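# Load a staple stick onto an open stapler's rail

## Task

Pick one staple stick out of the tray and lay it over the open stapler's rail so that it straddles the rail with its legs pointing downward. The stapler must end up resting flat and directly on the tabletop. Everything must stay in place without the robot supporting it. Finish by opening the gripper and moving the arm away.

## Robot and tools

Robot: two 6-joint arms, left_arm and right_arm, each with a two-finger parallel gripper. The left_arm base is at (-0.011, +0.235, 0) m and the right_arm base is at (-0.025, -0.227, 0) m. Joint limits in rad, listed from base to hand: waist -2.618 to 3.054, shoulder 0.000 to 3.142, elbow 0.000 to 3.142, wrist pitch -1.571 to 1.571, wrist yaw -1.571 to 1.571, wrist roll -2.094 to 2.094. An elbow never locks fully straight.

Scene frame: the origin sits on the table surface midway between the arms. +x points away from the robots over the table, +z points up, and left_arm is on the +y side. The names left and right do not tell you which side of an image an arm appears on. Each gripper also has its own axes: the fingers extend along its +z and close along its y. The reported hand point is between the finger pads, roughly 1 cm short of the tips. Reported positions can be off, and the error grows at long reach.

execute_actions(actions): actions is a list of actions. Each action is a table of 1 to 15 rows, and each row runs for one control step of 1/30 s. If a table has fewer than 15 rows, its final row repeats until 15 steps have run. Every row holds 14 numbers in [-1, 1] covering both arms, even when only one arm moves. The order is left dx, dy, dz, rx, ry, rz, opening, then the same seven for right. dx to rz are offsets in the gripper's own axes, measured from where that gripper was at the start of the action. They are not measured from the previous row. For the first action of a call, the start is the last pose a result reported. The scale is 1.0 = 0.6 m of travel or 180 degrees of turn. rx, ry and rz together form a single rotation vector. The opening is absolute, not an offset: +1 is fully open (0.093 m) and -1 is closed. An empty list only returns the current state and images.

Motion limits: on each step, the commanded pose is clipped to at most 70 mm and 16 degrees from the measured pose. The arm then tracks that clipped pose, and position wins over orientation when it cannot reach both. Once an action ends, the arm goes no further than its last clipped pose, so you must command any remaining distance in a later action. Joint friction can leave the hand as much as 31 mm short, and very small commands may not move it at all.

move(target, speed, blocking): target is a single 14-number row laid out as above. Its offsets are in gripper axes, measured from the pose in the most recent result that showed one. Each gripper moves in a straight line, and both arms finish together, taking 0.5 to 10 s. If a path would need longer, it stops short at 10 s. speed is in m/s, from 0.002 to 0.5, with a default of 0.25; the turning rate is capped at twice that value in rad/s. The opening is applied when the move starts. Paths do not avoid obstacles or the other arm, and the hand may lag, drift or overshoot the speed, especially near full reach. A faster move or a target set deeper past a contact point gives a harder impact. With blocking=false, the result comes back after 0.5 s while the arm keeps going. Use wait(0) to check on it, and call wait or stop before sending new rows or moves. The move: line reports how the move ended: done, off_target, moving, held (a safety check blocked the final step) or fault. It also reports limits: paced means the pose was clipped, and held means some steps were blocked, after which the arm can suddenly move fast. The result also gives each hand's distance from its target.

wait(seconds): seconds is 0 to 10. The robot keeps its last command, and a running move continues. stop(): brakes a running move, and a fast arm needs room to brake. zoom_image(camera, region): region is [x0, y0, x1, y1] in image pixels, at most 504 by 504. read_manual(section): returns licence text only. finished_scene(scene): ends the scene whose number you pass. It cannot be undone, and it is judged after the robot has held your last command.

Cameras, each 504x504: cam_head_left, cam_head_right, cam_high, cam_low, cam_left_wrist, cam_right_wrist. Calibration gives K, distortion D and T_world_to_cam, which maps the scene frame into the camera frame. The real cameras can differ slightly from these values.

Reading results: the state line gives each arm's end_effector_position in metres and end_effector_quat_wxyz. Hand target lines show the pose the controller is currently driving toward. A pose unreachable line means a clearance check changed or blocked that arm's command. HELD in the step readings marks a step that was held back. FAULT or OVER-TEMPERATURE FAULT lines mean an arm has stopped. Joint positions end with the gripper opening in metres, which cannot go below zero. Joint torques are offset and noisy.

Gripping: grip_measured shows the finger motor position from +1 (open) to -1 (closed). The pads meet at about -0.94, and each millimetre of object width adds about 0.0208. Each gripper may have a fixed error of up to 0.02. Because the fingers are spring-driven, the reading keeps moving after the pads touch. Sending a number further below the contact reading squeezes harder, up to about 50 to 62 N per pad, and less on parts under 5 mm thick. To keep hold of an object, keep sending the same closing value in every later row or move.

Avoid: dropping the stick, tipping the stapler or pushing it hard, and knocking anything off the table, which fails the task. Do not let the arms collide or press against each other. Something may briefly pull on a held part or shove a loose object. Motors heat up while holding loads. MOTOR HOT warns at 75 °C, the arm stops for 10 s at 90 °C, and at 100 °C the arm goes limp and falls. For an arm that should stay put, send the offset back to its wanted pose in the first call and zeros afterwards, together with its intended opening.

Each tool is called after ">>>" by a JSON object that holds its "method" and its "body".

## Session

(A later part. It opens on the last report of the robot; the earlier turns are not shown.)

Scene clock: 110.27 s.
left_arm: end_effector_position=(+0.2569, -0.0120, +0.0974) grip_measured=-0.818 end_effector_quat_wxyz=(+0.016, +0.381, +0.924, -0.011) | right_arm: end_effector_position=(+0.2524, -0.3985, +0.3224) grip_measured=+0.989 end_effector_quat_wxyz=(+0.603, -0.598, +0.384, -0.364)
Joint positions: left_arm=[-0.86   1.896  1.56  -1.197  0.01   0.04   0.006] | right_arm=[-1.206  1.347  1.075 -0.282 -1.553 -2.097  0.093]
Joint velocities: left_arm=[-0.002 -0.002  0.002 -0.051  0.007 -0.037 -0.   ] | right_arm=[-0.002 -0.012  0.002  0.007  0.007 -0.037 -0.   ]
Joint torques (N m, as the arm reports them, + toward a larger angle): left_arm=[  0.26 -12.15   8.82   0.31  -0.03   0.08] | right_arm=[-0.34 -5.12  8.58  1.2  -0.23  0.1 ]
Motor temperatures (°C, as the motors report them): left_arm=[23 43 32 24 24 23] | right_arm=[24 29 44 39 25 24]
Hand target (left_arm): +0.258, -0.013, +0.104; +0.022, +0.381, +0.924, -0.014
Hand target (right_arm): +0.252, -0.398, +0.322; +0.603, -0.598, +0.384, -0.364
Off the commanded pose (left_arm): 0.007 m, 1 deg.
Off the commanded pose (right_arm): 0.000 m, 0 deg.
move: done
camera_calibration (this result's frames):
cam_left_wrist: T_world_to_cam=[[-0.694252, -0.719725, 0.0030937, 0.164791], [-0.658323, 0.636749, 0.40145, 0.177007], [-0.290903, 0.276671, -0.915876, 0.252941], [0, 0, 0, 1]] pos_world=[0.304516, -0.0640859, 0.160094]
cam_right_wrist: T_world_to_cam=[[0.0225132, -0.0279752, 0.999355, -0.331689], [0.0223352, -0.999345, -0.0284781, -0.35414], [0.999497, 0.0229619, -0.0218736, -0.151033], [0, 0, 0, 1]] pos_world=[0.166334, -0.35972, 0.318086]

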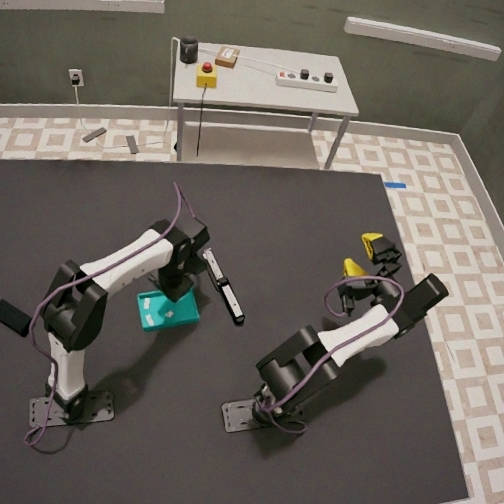

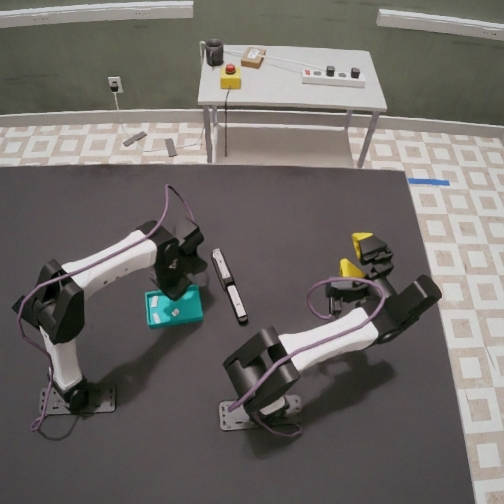

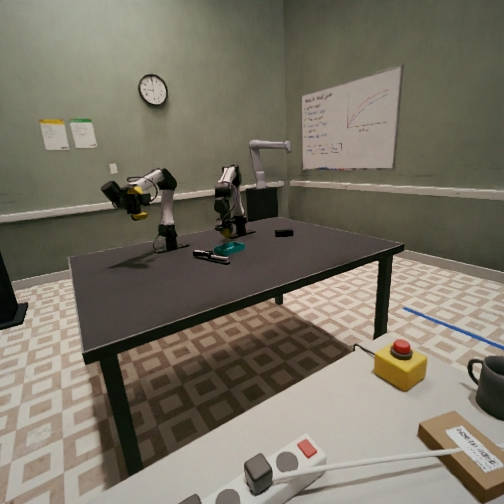

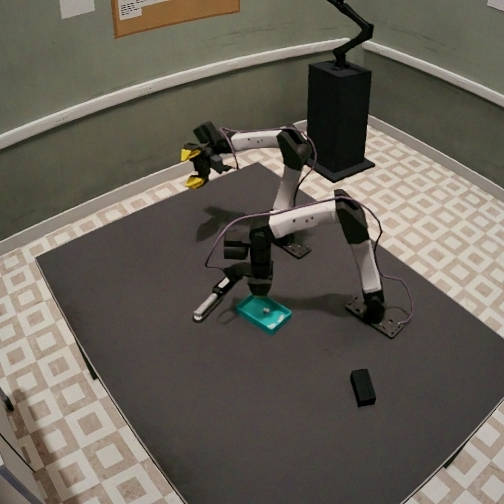

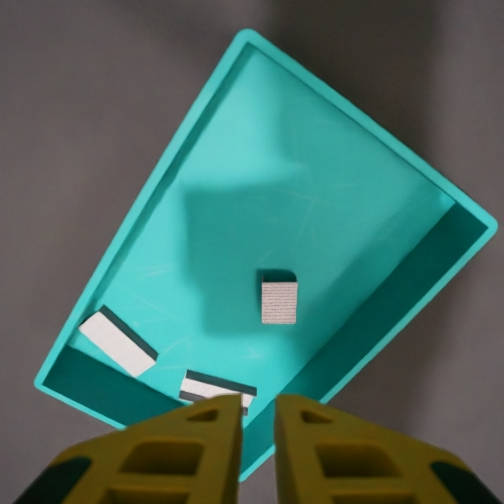

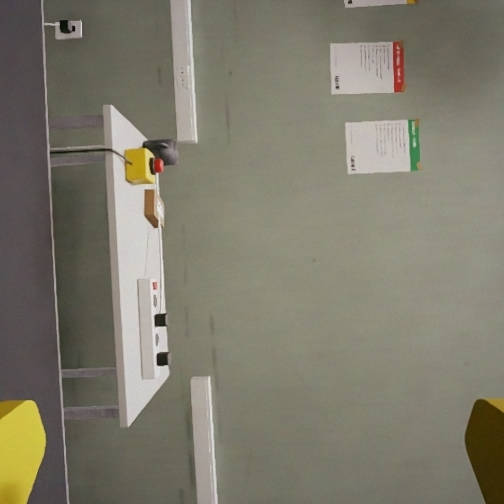

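>>> {"method": "move", "body": {"target": [0.028,-0.017,0.095,0,0,0,-0.42,0,0,0,0,0,0,1], "speed": 0.06}}

Scene clock: 124.43 s.
left_arm: end_effector_position=(+0.2425, -0.0068, +0.0402) grip_measured=-0.422 end_effector_quat_wxyz=(+0.012, +0.380, +0.925, -0.010) | right_arm: end_effector_position=(+0.2524, -0.3985, +0.3224) grip_measured=+0.989 end_effector_quat_wxyz=(+0.603, -0.598, +0.384, -0.364)
Joint positions: left_arm=[-0.877  1.896  1.327 -0.972  0.01   0.022  0.025] | right_arm=[-1.206  1.347  1.075 -0.282 -1.553 -2.097  0.093]
Joint velocities: left_arm=[-0.007  0.002 -0.002  0.007 -0.007 -0.007  0.   ] | right_arm=[-0.017 -0.007 -0.022  0.066 -0.022 -0.022 -0.   ]
Joint torques (N m, as the arm reports them, + toward a larger angle): left_arm=[ -0.81 -11.86   5.66   0.49   0.01  -0.03] | right_arm=[-0.26 -4.96  8.46  1.22 -0.22  0.13]
Motor temperatures (°C, as the motors report them): left_arm=[23 44 33 24 24 23] | right_arm=[24 29 45 39 25 24]
Hand target (left_arm): +0.239, -0.009, +0.040; +0.016, +0.381, +0.924, -0.012
Hand target (right_arm): +0.252, -0.398, +0.322; +0.603, -0.598, +0.384, -0.364
Off the commanded pose (left_arm): 0.004 m, 0 deg.
Off the commanded pose (right_arm): 0.000 m, 0 deg.
move: done
camera_calibration (this result's frames):
cam_left_wrist: T_world_to_cam=[[-0.692866, -0.721056, 0.0038549, 0.158342], [-0.657146, 0.633638, 0.408242, 0.186614], [-0.296808, 0.280324, -0.912866, 0.196245], [0, 0, 0, 1]] pos_world=[0.29059, -0.0590842, 0.102351]
cam_right_wrist: T_world_to_cam=[[0.0225132, -0.0279752, 0.999355, -0.331689], [0.0223352, -0.999345, -0.0284781, -0.35414], [0.999497, 0.0229619, -0.0218736, -0.151033], [0, 0, 0, 1]] pos_world=[0.166334, -0.35972, 0.318086]

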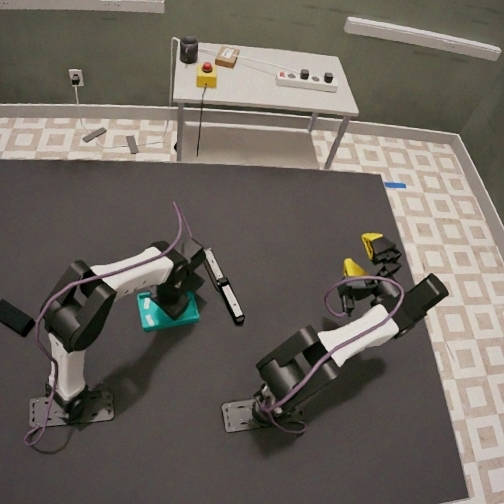

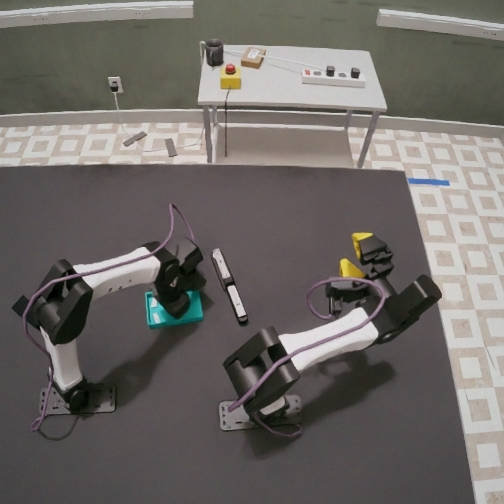

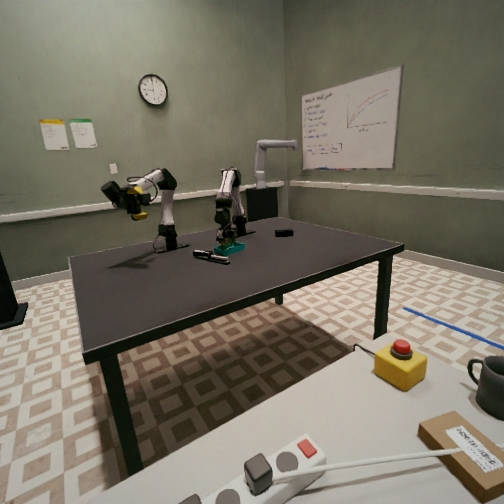

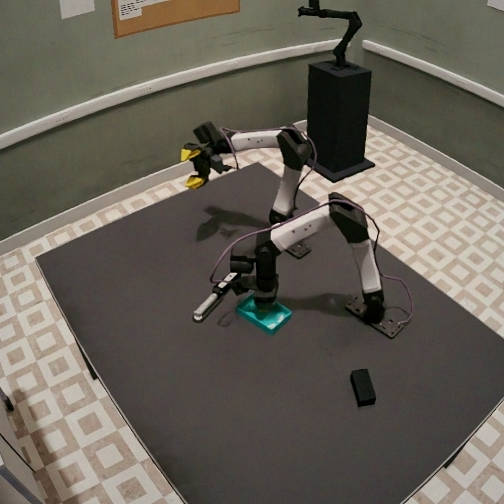

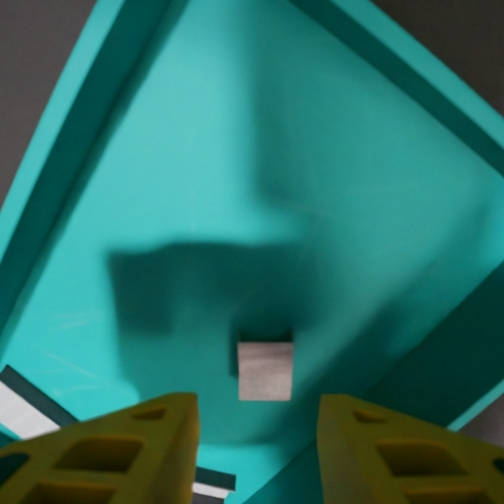

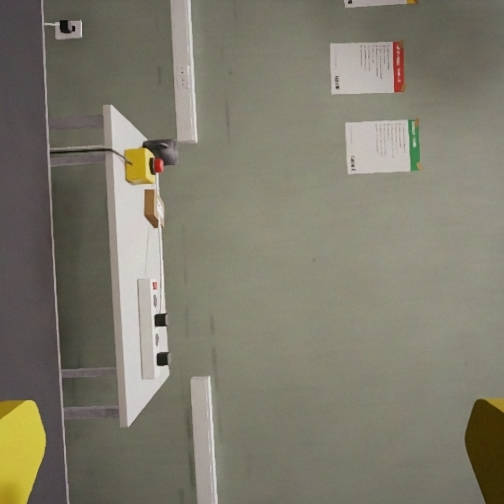

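>>> {"method": "move", "body": {"target": [0,-0.003,0.052,0,0,0,-0.45,0,0,0,0,0,0,1], "speed": 0.04}}

Scene clock: 134.13 s.
left_arm: end_effector_position=(+0.2452, -0.0093, +0.0255) grip_measured=-0.448 end_effector_quat_wxyz=(+0.021, +0.380, +0.925, -0.014) | right_arm: end_effector_position=(+0.2524, -0.3985, +0.3224) grip_measured=+0.989 end_effector_quat_wxyz=(+0.603, -0.598, +0.384, -0.364)
Joint positions: left_arm=[-0.877  1.912  1.287 -0.897  0.01   0.022  0.024] | right_arm=[-1.206  1.347  1.075 -0.282 -1.553 -2.097  0.093]
Joint velocities: left_arm=[ 0.007  0.002 -0.002 -0.066  0.007  0.051 -0.   ] | right_arm=[-0.022 -0.002  0.002  0.007 -0.037 -0.007  0.001]
Joint torques (N m, as the arm reports them, + toward a larger angle): left_arm=[-0.35 -8.09  4.32  0.75  0.02  0.02] | right_arm=[-0.3  -4.89  8.58  1.21 -0.23  0.12]
Motor temperatures (°C, as the motors report them): left_arm=[23 45 33 24 24 23] | right_arm=[24 29 45 39 25 24]
Hand target (left_arm): +0.241, -0.008, +0.010; +0.012, +0.380, +0.925, -0.010
Hand target (right_arm): +0.252, -0.398, +0.322; +0.603, -0.598, +0.384, -0.364
Off the commanded pose (left_arm): 0.017 m, 1 deg.
Off the commanded pose (right_arm): 0.000 m, 0 deg.
move: off_target (left_arm)
camera_calibration (this result's frames):
cam_left_wrist: T_world_to_cam=[[-0.692918, -0.721007, 0.00371183, 0.158444], [-0.662573, 0.638773, 0.391109, 0.197821], [-0.284363, 0.268547, -0.920337, 0.181367], [0, 0, 0, 1]] pos_world=[0.292433, -0.0608289, 0.0889613]
cam_right_wrist: T_world_to_cam=[[0.0225132, -0.0279752, 0.999355, -0.331689], [0.0223352, -0.999345, -0.0284781, -0.35414], [0.999497, 0.0229619, -0.0218736, -0.151033], [0, 0, 0, 1]] pos_world=[0.166334, -0.35972, 0.318086]

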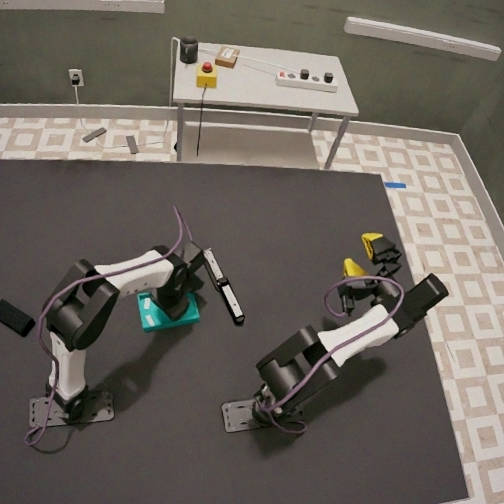

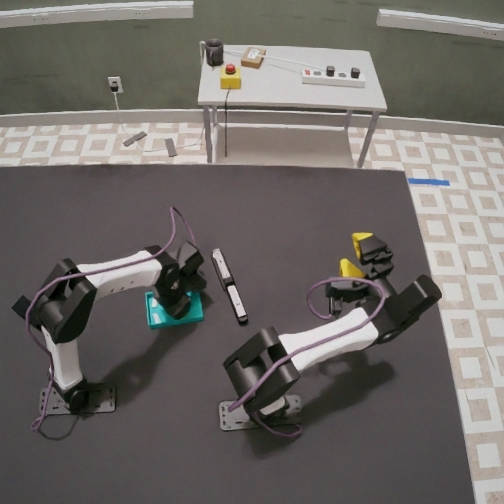

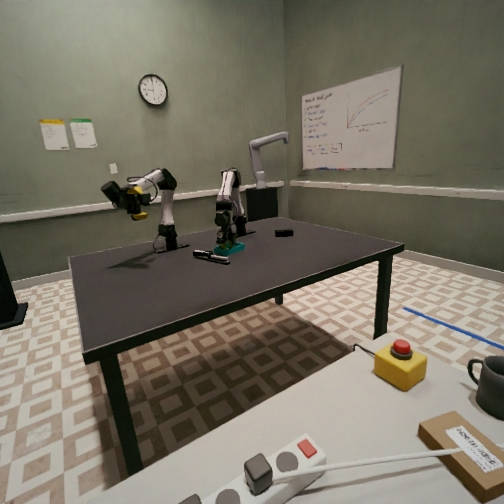

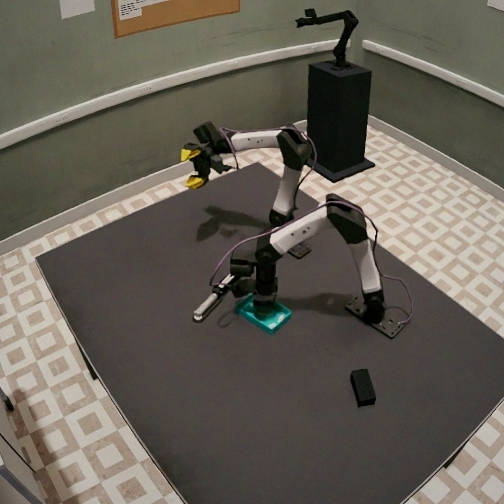

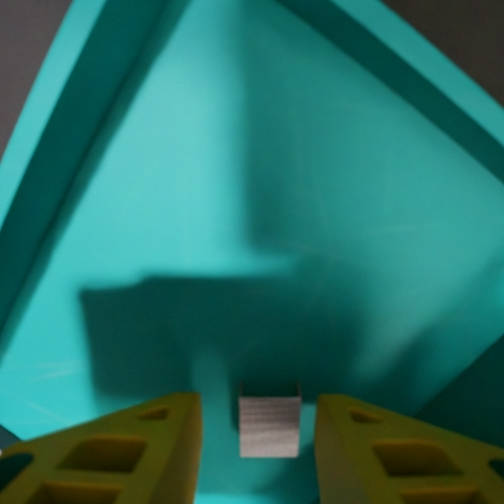

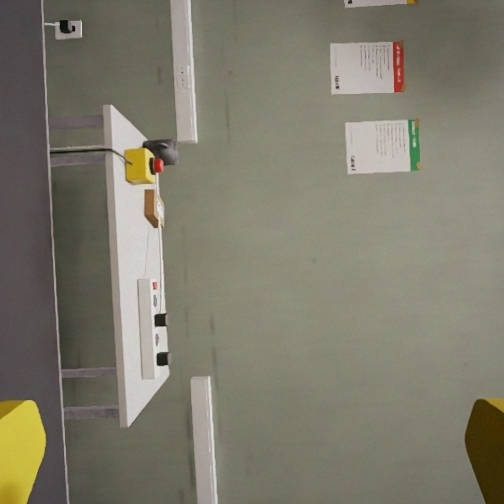

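>>> {"method": "execute_actions", "body": {"actions": [[[0,0,0.012,0,0,0,-0.45,0,0,0,0,0,0,1]]]}}

Scene clock: 156.07 s.
left_arm: end_effector_position=(+0.2452, -0.0093, +0.0255) grip_measured=-0.448 end_effector_quat_wxyz=(+0.021, +0.380, +0.925, -0.014) | right_arm: end_effector_position=(+0.2524, -0.3985, +0.3224) grip_measured=+0.989 end_effector_quat_wxyz=(+0.603, -0.598, +0.384, -0.364)
Joint positions: left_arm=[-0.877  1.912  1.287 -0.897  0.01   0.022  0.024] | right_arm=[-1.206  1.347  1.075 -0.282 -1.553 -2.097  0.093]
Joint velocities: left_arm=[ 0.012 -0.007 -0.017 -0.081  0.007  0.007  0.   ] | right_arm=[-0.022 -0.012 -0.002 -0.066 -0.081  0.066 -0.   ]
Joint torques (N m, as the arm reports them, + toward a larger angle): left_arm=[ 0.14 -9.8   5.54  0.66  0.    0.06] | right_arm=[-0.29 -5.13  8.49  1.22 -0.2   0.11]
Motor temperatures (°C, as the motors report them): left_arm=[23 43 32 24 24 23] | right_arm=[24 29 45 39 25 24]
Hand target (left_arm): +0.245, -0.009, +0.018; +0.021, +0.380, +0.925, -0.014
Hand target (right_arm): +0.252, -0.398, +0.322; +0.603, -0.598, +0.384, -0.364
Off the commanded pose (left_arm): 0.007 m, 0 deg.
Off the commanded pose (right_arm): 0.000 m, 0 deg.
Step readings (end_effector_position):
0: left_arm (+0.2452, -0.0093, +0.0255) | right_arm (+0.2524, -0.3985, +0.3224)
1: left_arm (+0.2452, -0.0093, +0.0255) | right_arm (+0.2524, -0.3985, +0.3224)
2: left_arm (+0.2452, -0.0093, +0.0255) | right_arm (+0.2524, -0.3985, +0.3224)
4: left_arm (+0.2452, -0.0093, +0.0255) | right_arm (+0.2524, -0.3985, +0.3224)
8: left_arm (+0.2452, -0.0093, +0.0255) | right_arm (+0.2524, -0.3985, +0.3224)
15: end_effector_position above
camera_calibration (this result's frames):
cam_left_wrist: T_world_to_cam=[[-0.692918, -0.721007, 0.00371183, 0.158444], [-0.662573, 0.638773, 0.391109, 0.197821], [-0.284363, 0.268547, -0.920337, 0.181367], [0, 0, 0, 1]] pos_world=[0.292433, -0.0608289, 0.0889613]
cam_right_wrist: T_world_to_cam=[[0.0225132, -0.0279752, 0.999355, -0.331689], [0.0223352, -0.999345, -0.0284781, -0.35414], [0.999497, 0.0229619, -0.0218736, -0.151033], [0, 0, 0, 1]] pos_world=[0.166334, -0.35972, 0.318086]

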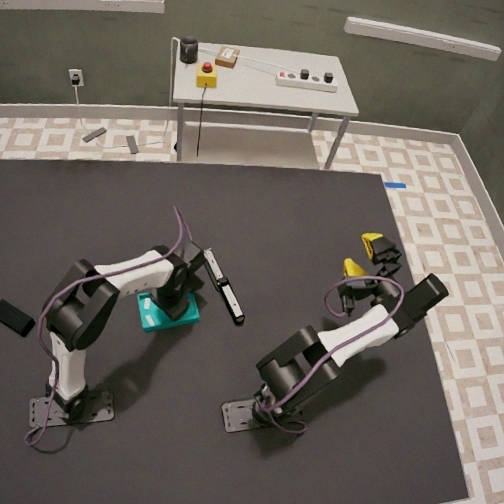

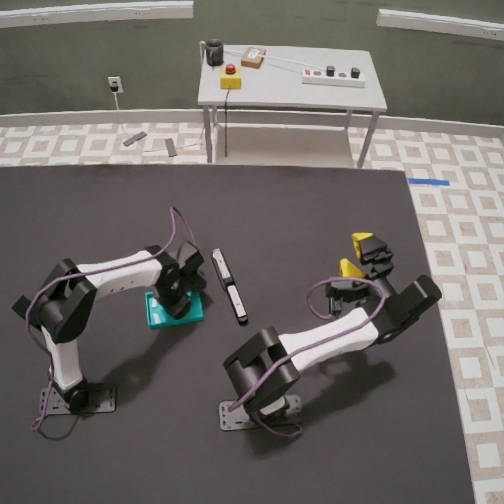

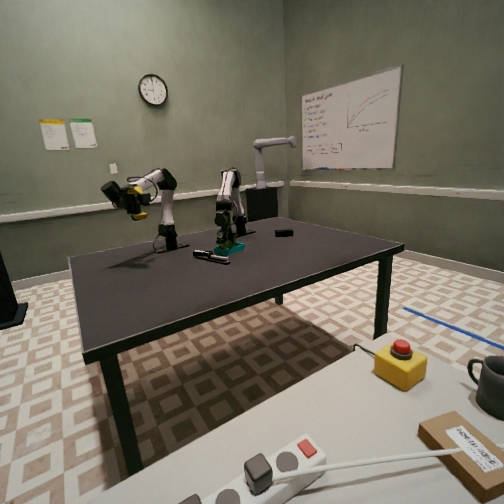

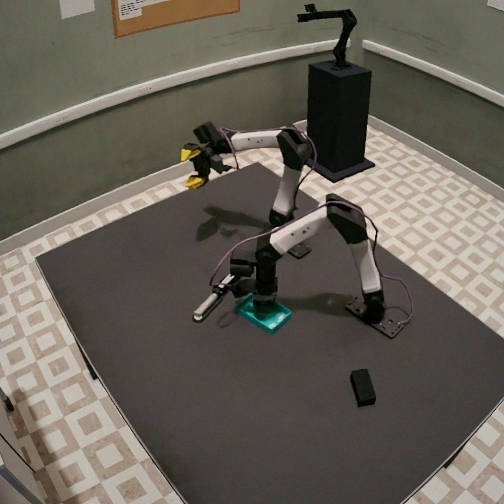

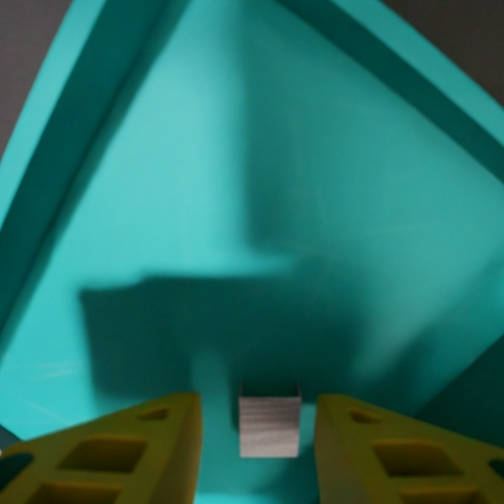

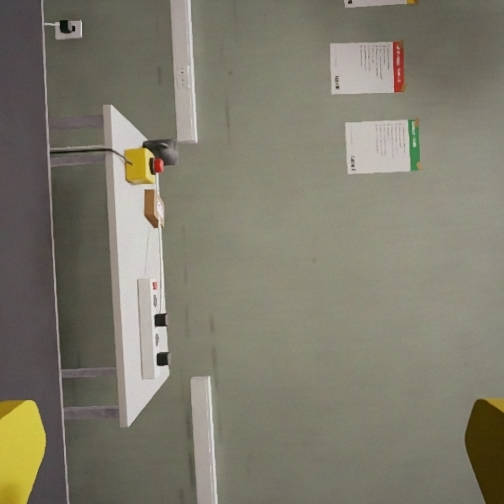

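>>> {"method": "execute_actions", "body": {"actions": [[[0,0,0.024,0,0,0,-0.45,0,0,0,0,0,0,1]]]}}

Scene clock: 160.40 s.
left_arm: end_effector_position=(+0.2491, -0.0129, +0.0236) grip_measured=-0.448 end_effector_quat_wxyz=(+0.031, +0.380, +0.924, -0.017) | right_arm: end_effector_position=(+0.2524, -0.3985, +0.3224) grip_measured=+0.989 end_effector_quat_wxyz=(+0.603, -0.598, +0.384, -0.364)
Joint positions: left_arm=[-0.877  1.915  1.282 -0.867  0.01   0.022  0.024] | right_arm=[-1.206  1.347  1.075 -0.282 -1.553 -2.097  0.093]
Joint velocities: left_arm=[ 0.002  0.002 -0.002  0.095 -0.007 -0.066 -0.002] | right_arm=[-0.002 -0.012  0.007 -0.022  0.037 -0.051  0.001]
Joint torques (N m, as the arm reports them, + toward a larger angle): left_arm=[ 0.11 -8.99  4.67  0.66  0.    0.07] | right_arm=[-0.37 -5.03  8.57  1.19 -0.19  0.11]
Motor temperatures (°C, as the motors report them): left_arm=[23 43 32 24 24 23] | right_arm=[24 29 45 39 25 24]
Hand target (left_arm): +0.245, -0.010, +0.011; +0.021, +0.380, +0.925, -0.014
Hand target (right_arm): +0.252, -0.398, +0.322; +0.603, -0.598, +0.384, -0.364
Off the commanded pose (left_arm): 0.013 m, 1 deg.
Off the commanded pose (right_arm): 0.000 m, 0 deg.
Step readings (end_effector_position):
0: left_arm (+0.2452, -0.0093, +0.0255) | right_arm (+0.2524, -0.3985, +0.3224)
1: left_arm (+0.2453, -0.0094, +0.0255) | right_arm (+0.2524, -0.3985, +0.3224)
2: left_arm (+0.2456, -0.0096, +0.0255) | right_arm (+0.2524, -0.3985, +0.3224)
4: left_arm (+0.2470, -0.0109, +0.0252) | right_arm (+0.2524, -0.3985, +0.3224)
8: left_arm (+0.2478, -0.0117, +0.0245) | right_arm (+0.2524, -0.3985, +0.3224)
15: end_effector_position above
camera_calibration (this result's frames):
cam_left_wrist: T_world_to_cam=[[-0.692956, -0.720973, 0.00316326, 0.158578], [-0.668706, 0.644348, 0.37101, 0.205444], [-0.269526, 0.254978, -0.928623, 0.178067], [0, 0, 0, 1]] pos_world=[0.295263, -0.0634498, 0.0886343]
cam_right_wrist: T_world_to_cam=[[0.0225132, -0.0279752, 0.999355, -0.331689], [0.0223352, -0.999345, -0.0284781, -0.35414], [0.999497, 0.0229619, -0.0218736, -0.151033], [0, 0, 0, 1]] pos_world=[0.166334, -0.35972, 0.318086]

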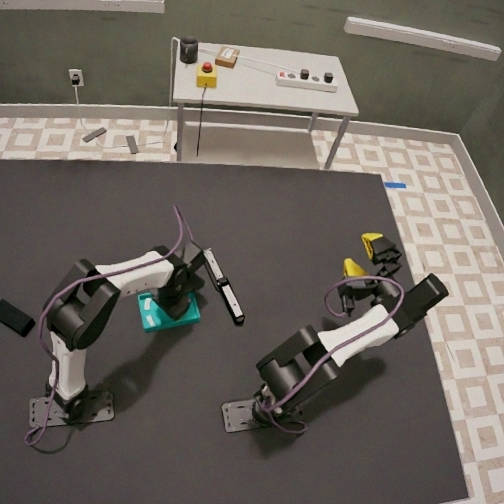

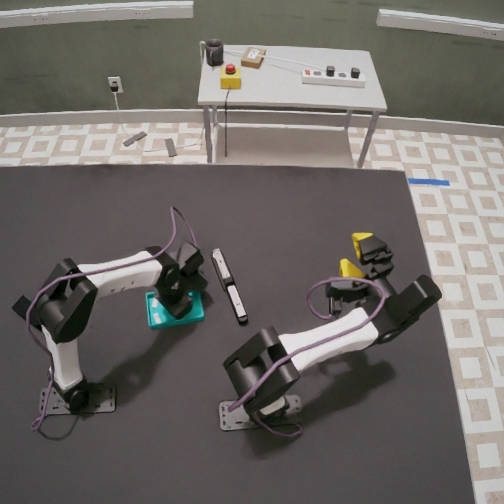

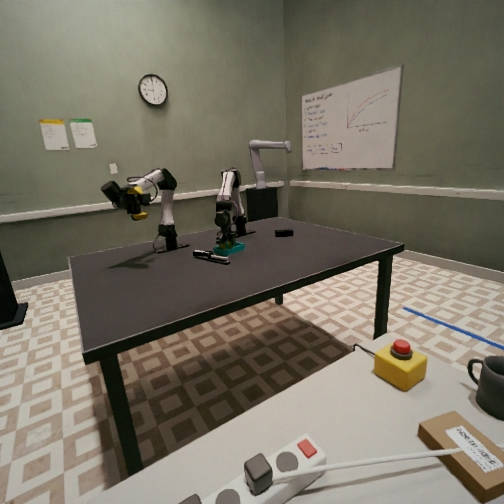

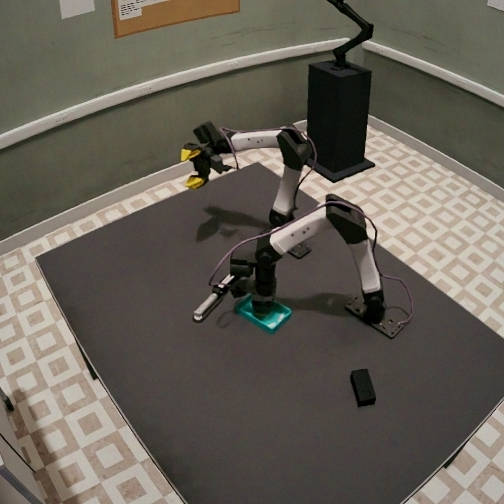

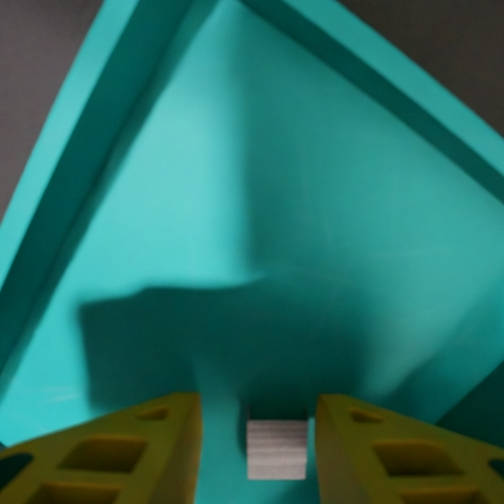

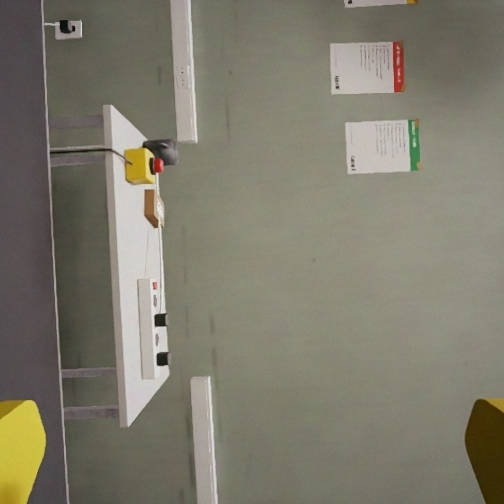

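>>> {"method": "execute_actions", "body": {"actions": [[[0.022,0,0.008,0,0,0,-0.45,0,0,0,0,0,0,1]]]}}

Scene clock: 164.83 s.
left_arm: end_effector_position=(+0.2441, -0.0087, +0.0235) grip_measured=-0.448 end_effector_quat_wxyz=(+0.037, +0.380, +0.924, -0.021) | right_arm: end_effector_position=(+0.2524, -0.3985, +0.3224) grip_measured=+0.989 end_effector_quat_wxyz=(+0.603, -0.598, +0.384, -0.364)
Joint positions: left_arm=[-0.877  1.883  1.236 -0.841  0.012  0.022  0.024] | right_arm=[-1.206  1.347  1.075 -0.282 -1.553 -2.097  0.093]
Joint velocities: left_arm=[-0.007  0.002  0.007  0.037  0.066 -0.051  0.   ] | right_arm=[-0.007  0.007  0.012 -0.007  0.037  0.022  0.   ]
Joint torques (N m, as the arm reports them, + toward a larger angle): left_arm=[  0.27 -11.     4.59   0.59  -0.01   0.07] | right_arm=[-0.32 -4.93  8.71  1.18 -0.23  0.13]
Motor temperatures (°C, as the motors report them): left_arm=[23 43 31 24 24 23] | right_arm=[24 29 45 39 25 24]
Hand target (left_arm): +0.240, -0.004, +0.018; +0.031, +0.380, +0.924, -0.017
Hand target (right_arm): +0.252, -0.398, +0.322; +0.603, -0.598, +0.384, -0.364
Off the commanded pose (left_arm): 0.008 m, 1 deg.
Off the commanded pose (right_arm): 0.000 m, 0 deg.
Step readings (end_effector_position):
0: left_arm (+0.2491, -0.0129, +0.0236) | right_arm (+0.2524, -0.3985, +0.3224)
1: left_arm (+0.2487, -0.0125, +0.0232) | right_arm (+0.2524, -0.3985, +0.3224)
2: left_arm (+0.2475, -0.0117, +0.0235) | right_arm (+0.2524, -0.3985, +0.3224)
4: left_arm (+0.2450, -0.0093, +0.0238) | right_arm (+0.2524, -0.3985, +0.3224)
8: left_arm (+0.2441, -0.0087, +0.0235) | right_arm (+0.2524, -0.3985, +0.3224)
15: end_effector_position above
camera_calibration (this result's frames):
cam_left_wrist: T_world_to_cam=[[-0.693116, -0.720807, 0.00534637, 0.158132], [-0.671358, 0.648231, 0.359271, 0.200423], [-0.262431, 0.245427, -0.933218, 0.173798], [0, 0, 0, 1]] pos_world=[0.289769, -0.0585923, 0.0893402]
cam_right_wrist: T_world_to_cam=[[0.0225132, -0.0279752, 0.999355, -0.331689], [0.0223352, -0.999345, -0.0284781, -0.35414], [0.999497, 0.0229619, -0.0218736, -0.151033], [0, 0, 0, 1]] pos_world=[0.166334, -0.35972, 0.318086]

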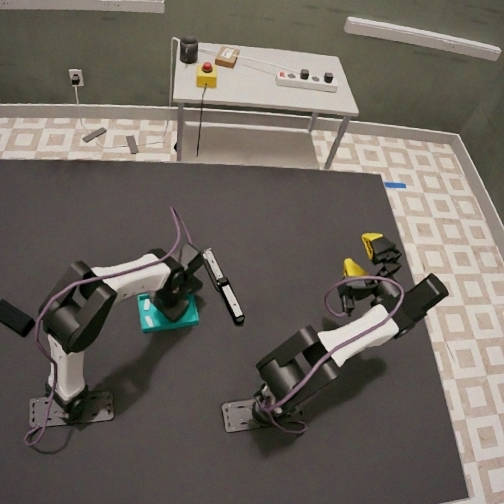

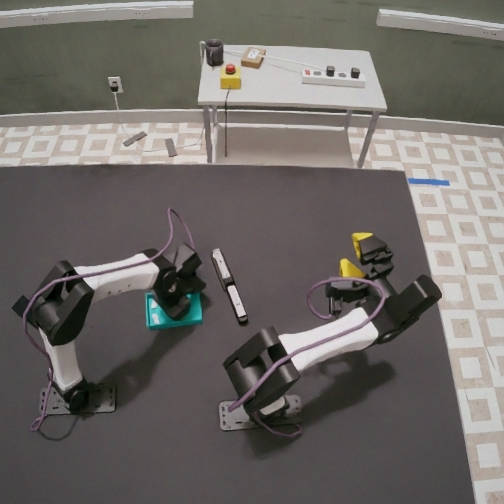

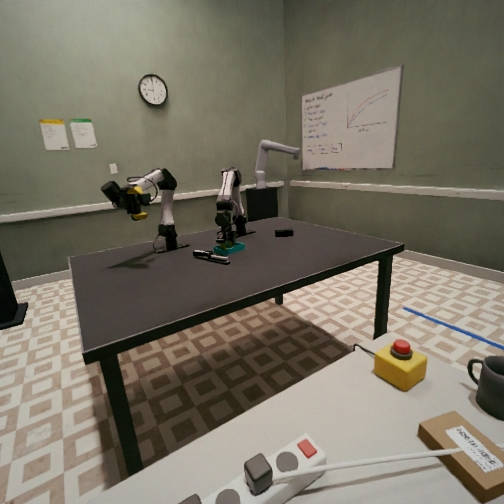

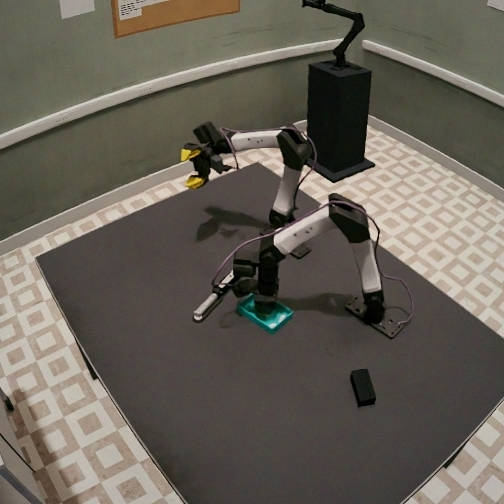

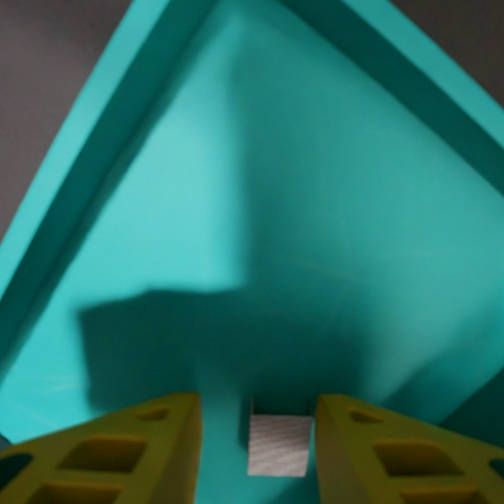

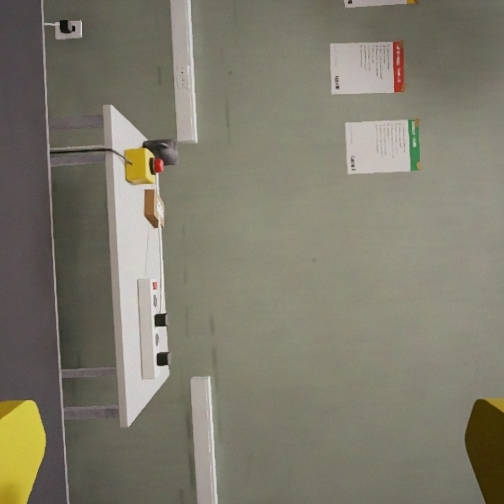

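>>> {"method": "execute_actions", "body": {"actions": [[[0,0,-0.003,0,0,0,-0.82,0,0,0,0,0,0,1]],[[0,0,-0.003,0,0,0,-0.82,0,0,0,0,0,0,1]],[[0,0,-0.08,0,0,0,-0.82,0,0,0,0,0,0,1]],[[0,0,-0.08,0,0,0,-0.82,0,0,0,0,0,0,1]],[[0,0,-0.03,0,0,0,-0.82,0,0,0,0,0,0,1]]]}}

Scene clock: 173.50 s.
left_arm: end_effector_position=(+0.2387, -0.0036, +0.1285) grip_measured=-0.807 end_effector_quat_wxyz=(+0.041, +0.380, +0.924, -0.022) | right_arm: end_effector_position=(+0.2524, -0.3985, +0.3224) grip_measured=+0.989 end_effector_quat_wxyz=(+0.603, -0.598, +0.384, -0.364)
Joint positions: left_arm=[-0.877  1.764  1.513 -1.227  0.012  0.022  0.006] | right_arm=[-1.206  1.347  1.075 -0.282 -1.553 -2.097  0.093]
Joint velocities: left_arm=[-0.007  0.002 -0.007 -0.037  0.022 -0.007 -0.001] | right_arm=[-0.002 -0.012 -0.012 -0.037 -0.037 -0.007  0.   ]
Joint torques (N m, as the arm reports them, + toward a larger angle): left_arm=[  0.18 -10.69   8.95   0.41   0.     0.08] | right_arm=[-0.31 -5.04  8.46  1.2  -0.21  0.07]
Motor temperatures (°C, as the motors report them): left_arm=[23 43 32 24 24 23] | right_arm=[24 29 46 39 25 24]
Hand target (left_arm): +0.239, -0.004, +0.135; +0.047, +0.380, +0.924, -0.025
Hand target (right_arm): +0.252, -0.398, +0.322; +0.603, -0.598, +0.384, -0.364
Off the commanded pose (left_arm): 0.007 m, 1 deg.
Off the commanded pose (right_arm): 0.000 m, 0 deg.
Step readings (end_effector_position; steps 1 to 15: 1st action; 16 to 30: 2nd action; 31 to 45: 3rd action; 46 to 60: 4th action; 61 to 75: 5th action):
0: left_arm (+0.2441, -0.0087, +0.0235) | right_arm (+0.2524, -0.3985, +0.3224)
1: left_arm (+0.2441, -0.0087, +0.0235) | right_arm (+0.2524, -0.3985, +0.3224)
2: left_arm (+0.2440, -0.0086, +0.0235) | right_arm (+0.2524, -0.3985, +0.3224)
4: left_arm (+0.2440, -0.0086, +0.0235) | right_arm (+0.2524, -0.3985, +0.3224)
8: left_arm (+0.2440, -0.0086, +0.0235) | right_arm (+0.2524, -0.3985, +0.3224)
15: left_arm (+0.2440, -0.0086, +0.0235) | right_arm (+0.2524, -0.3985, +0.3224)
16: left_arm (+0.2440, -0.0086, +0.0235) | right_arm (+0.2524, -0.3985, +0.3224)
17: left_arm (+0.2440, -0.0086, +0.0235) | right_arm (+0.2524, -0.3985, +0.3224)
19: left_arm (+0.2440, -0.0086, +0.0235) | right_arm (+0.2524, -0.3985, +0.3224)
23: left_arm (+0.2440, -0.0086, +0.0235) | right_arm (+0.2524, -0.3985, +0.3224)
30: left_arm (+0.2440, -0.0086, +0.0235) | right_arm (+0.2524, -0.3985, +0.3224)
31: left_arm (+0.2431, -0.0077, +0.0269) | right_arm (+0.2524, -0.3985, +0.3224)
32: left_arm (+0.2417, -0.0064, +0.0330) | right_arm (+0.2524, -0.3985, +0.3224)
34: left_arm (+0.2436, -0.0083, +0.0503) | right_arm (+0.2524, -0.3985, +0.3224)
38: left_arm (+0.2481, -0.0125, +0.0708) | right_arm (+0.2524, -0.3985, +0.3224)
45: left_arm (+0.2425, -0.0072, +0.0704) | right_arm (+0.2524, -0.3985, +0.3224)
46: left_arm (+0.2415, -0.0062, +0.0745) | right_arm (+0.2524, -0.3985, +0.3224)
47: left_arm (+0.2405, -0.0053, +0.0806) | right_arm (+0.2524, -0.3985, +0.3224)
49: left_arm (+0.2437, -0.0083, +0.0984) | right_arm (+0.2524, -0.3985, +0.3224)
53: left_arm (+0.2467, -0.0111, +0.1180) | right_arm (+0.2524, -0.3985, +0.3224)
60: left_arm (+0.2407, -0.0055, +0.1174) | right_arm (+0.2524, -0.3985, +0.3224)
61: left_arm (+0.2401, -0.0049, +0.1189) | right_arm (+0.2524, -0.3985, +0.3224)
62: left_arm (+0.2397, -0.0045, +0.1210) | right_arm (+0.2524, -0.3985, +0.3224)
64: left_arm (+0.2407, -0.0055, +0.1263) | right_arm (+0.2524, -0.3985, +0.3224)
68: left_arm (+0.2407, -0.0054, +0.1287) | right_arm (+0.2524, -0.3985, +0.3224)
75: end_effector_position above
camera_calibration (this result's frames):
cam_left_wrist: T_world_to_cam=[[-0.693152, -0.720772, 0.00527011, 0.15753], [-0.673815, 0.650557, 0.350355, 0.157477], [-0.255955, 0.239298, -0.936602, 0.267977], [0, 0, 0, 1]] pos_world=[0.283892, -0.0530306, 0.194985]
cam_right_wrist: T_world_to_cam=[[0.0225132, -0.0279752, 0.999355, -0.331689], [0.0223352, -0.999345, -0.0284781, -0.35414], [0.999497, 0.0229619, -0.0218736, -0.151033], [0, 0, 0, 1]] pos_world=[0.166334, -0.35972, 0.318086]

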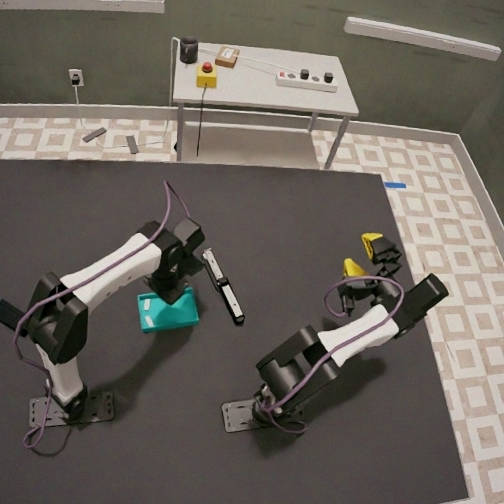

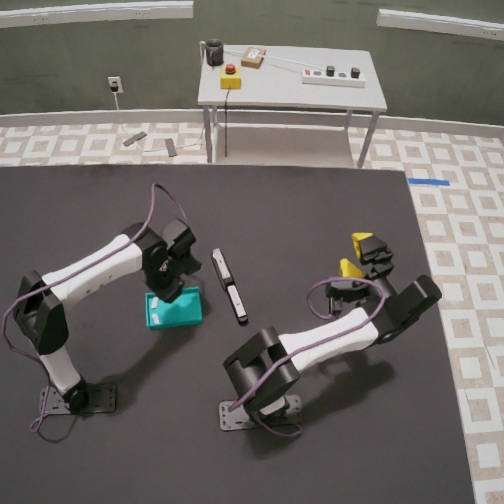

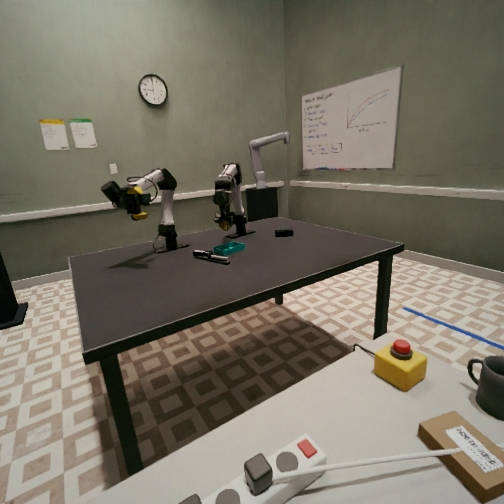

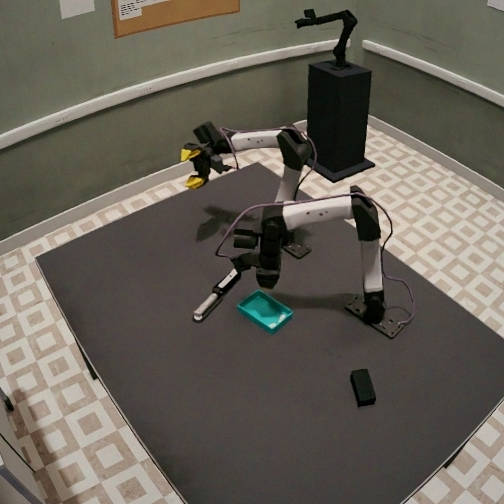

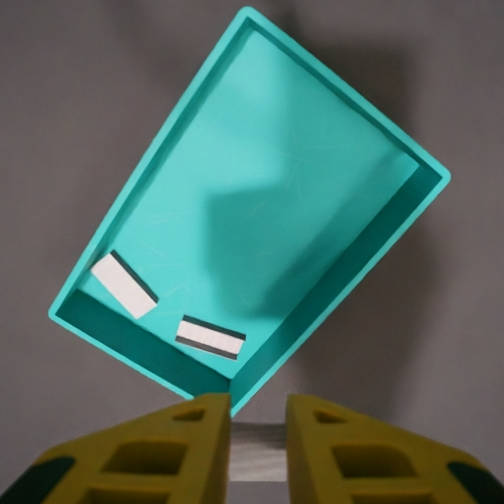

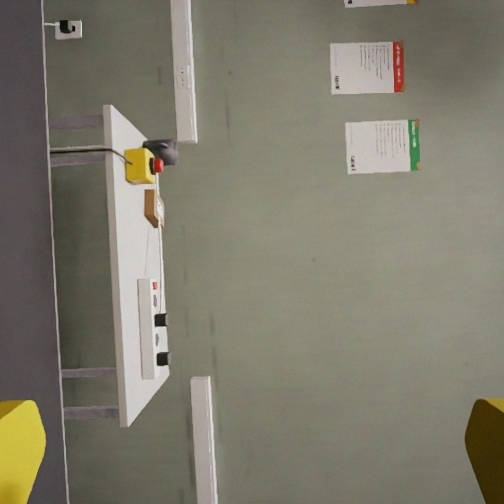

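>>> {"method": "move", "body": {"target": [-0.27,-0.017,0,0,0,-0.355,-0.82,0,0,0,0,0,0,1], "speed": 0.2}}

Scene clock: 190.77 s.
left_arm: end_effector_position=(+0.3473, -0.1199, +0.1414) grip_measured=-0.807 end_effector_quat_wxyz=(+0.051, -0.165, +0.982, -0.081) | right_arm: end_effector_position=(+0.2524, -0.3985, +0.3224) grip_measured=+0.989 end_effector_quat_wxyz=(+0.603, -0.598, +0.384, -0.364)
Joint positions: left_arm=[-0.896  2.477  2.658 -1.559  0.012 -1.112  0.006] | right_arm=[-1.206  1.347  1.075 -0.282 -1.553 -2.097  0.093]
Joint velocities: left_arm=[ 0.002  0.002  0.002  0.007  0.022 -0.037 -0.001] | right_arm=[ 0.012 -0.022  0.022  0.022 -0.007  0.066 -0.001]
Joint torques (N m, as the arm reports them, + toward a larger angle): left_arm=[ -0.83 -15.21   8.65   0.6   -0.06  -0.04] | right_arm=[-0.35 -5.05  8.53  1.21 -0.22  0.1 ]
Motor temperatures (°C, as the motors report them): left_arm=[23 44 34 24 24 23] | right_arm=[24 29 46 38 25 24]
Hand target (left_arm): +0.344, -0.124, +0.141; +0.051, -0.166, +0.982, -0.081
Hand target (right_arm): +0.252, -0.398, +0.322; +0.603, -0.598, +0.384, -0.364
Off the commanded pose (left_arm): 0.005 m, 6 deg.
Off the commanded pose (right_arm): 0.000 m, 0 deg.
joint sent to its limit (left arm) — the command would take joint 4 (wrist pitch) past its lower limit, so that joint was sent only as far as its limit.
move: off_target (left_arm)
camera_calibration (this result's frames):
cam_left_wrist: T_world_to_cam=[[0.329813, -0.928367, 0.171344, -0.254704], [-0.896789, -0.251395, 0.364102, 0.269205], [-0.294945, -0.273745, -0.915462, 0.284752], [0, 0, 0, 1]] pos_world=[0.409411, -0.0908326, 0.206304]
cam_right_wrist: T_world_to_cam=[[0.0225132, -0.0279752, 0.999355, -0.331689], [0.0223352, -0.999345, -0.0284781, -0.35414], [0.999497, 0.0229619, -0.0218736, -0.151033], [0, 0, 0, 1]] pos_world=[0.166334, -0.35972, 0.318086]

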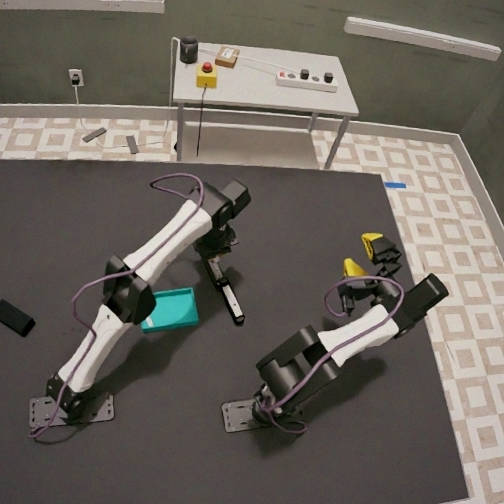

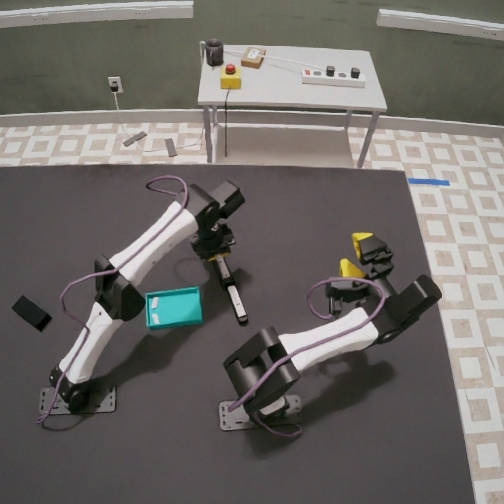

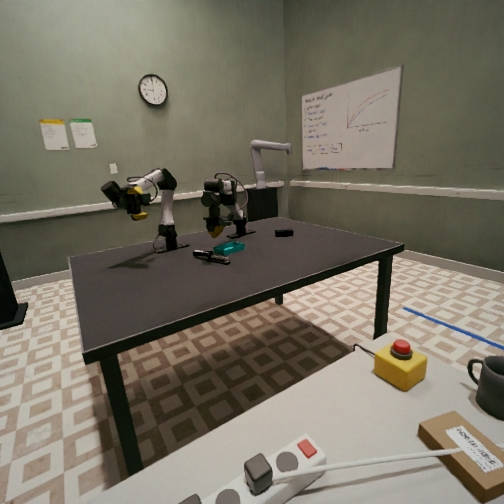

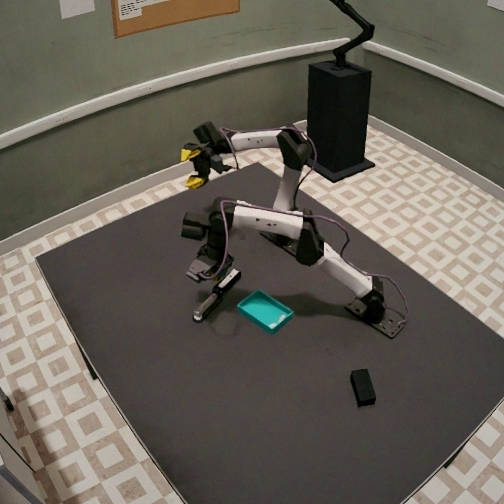

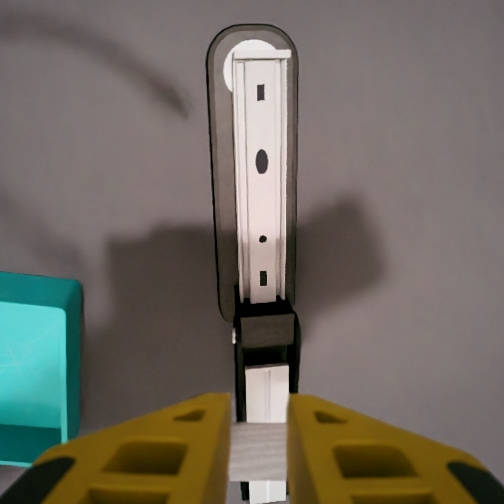

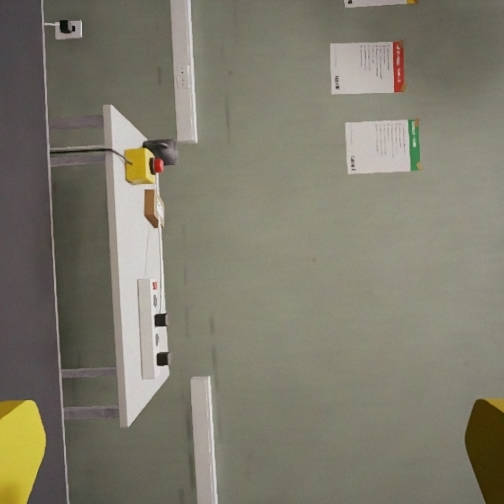

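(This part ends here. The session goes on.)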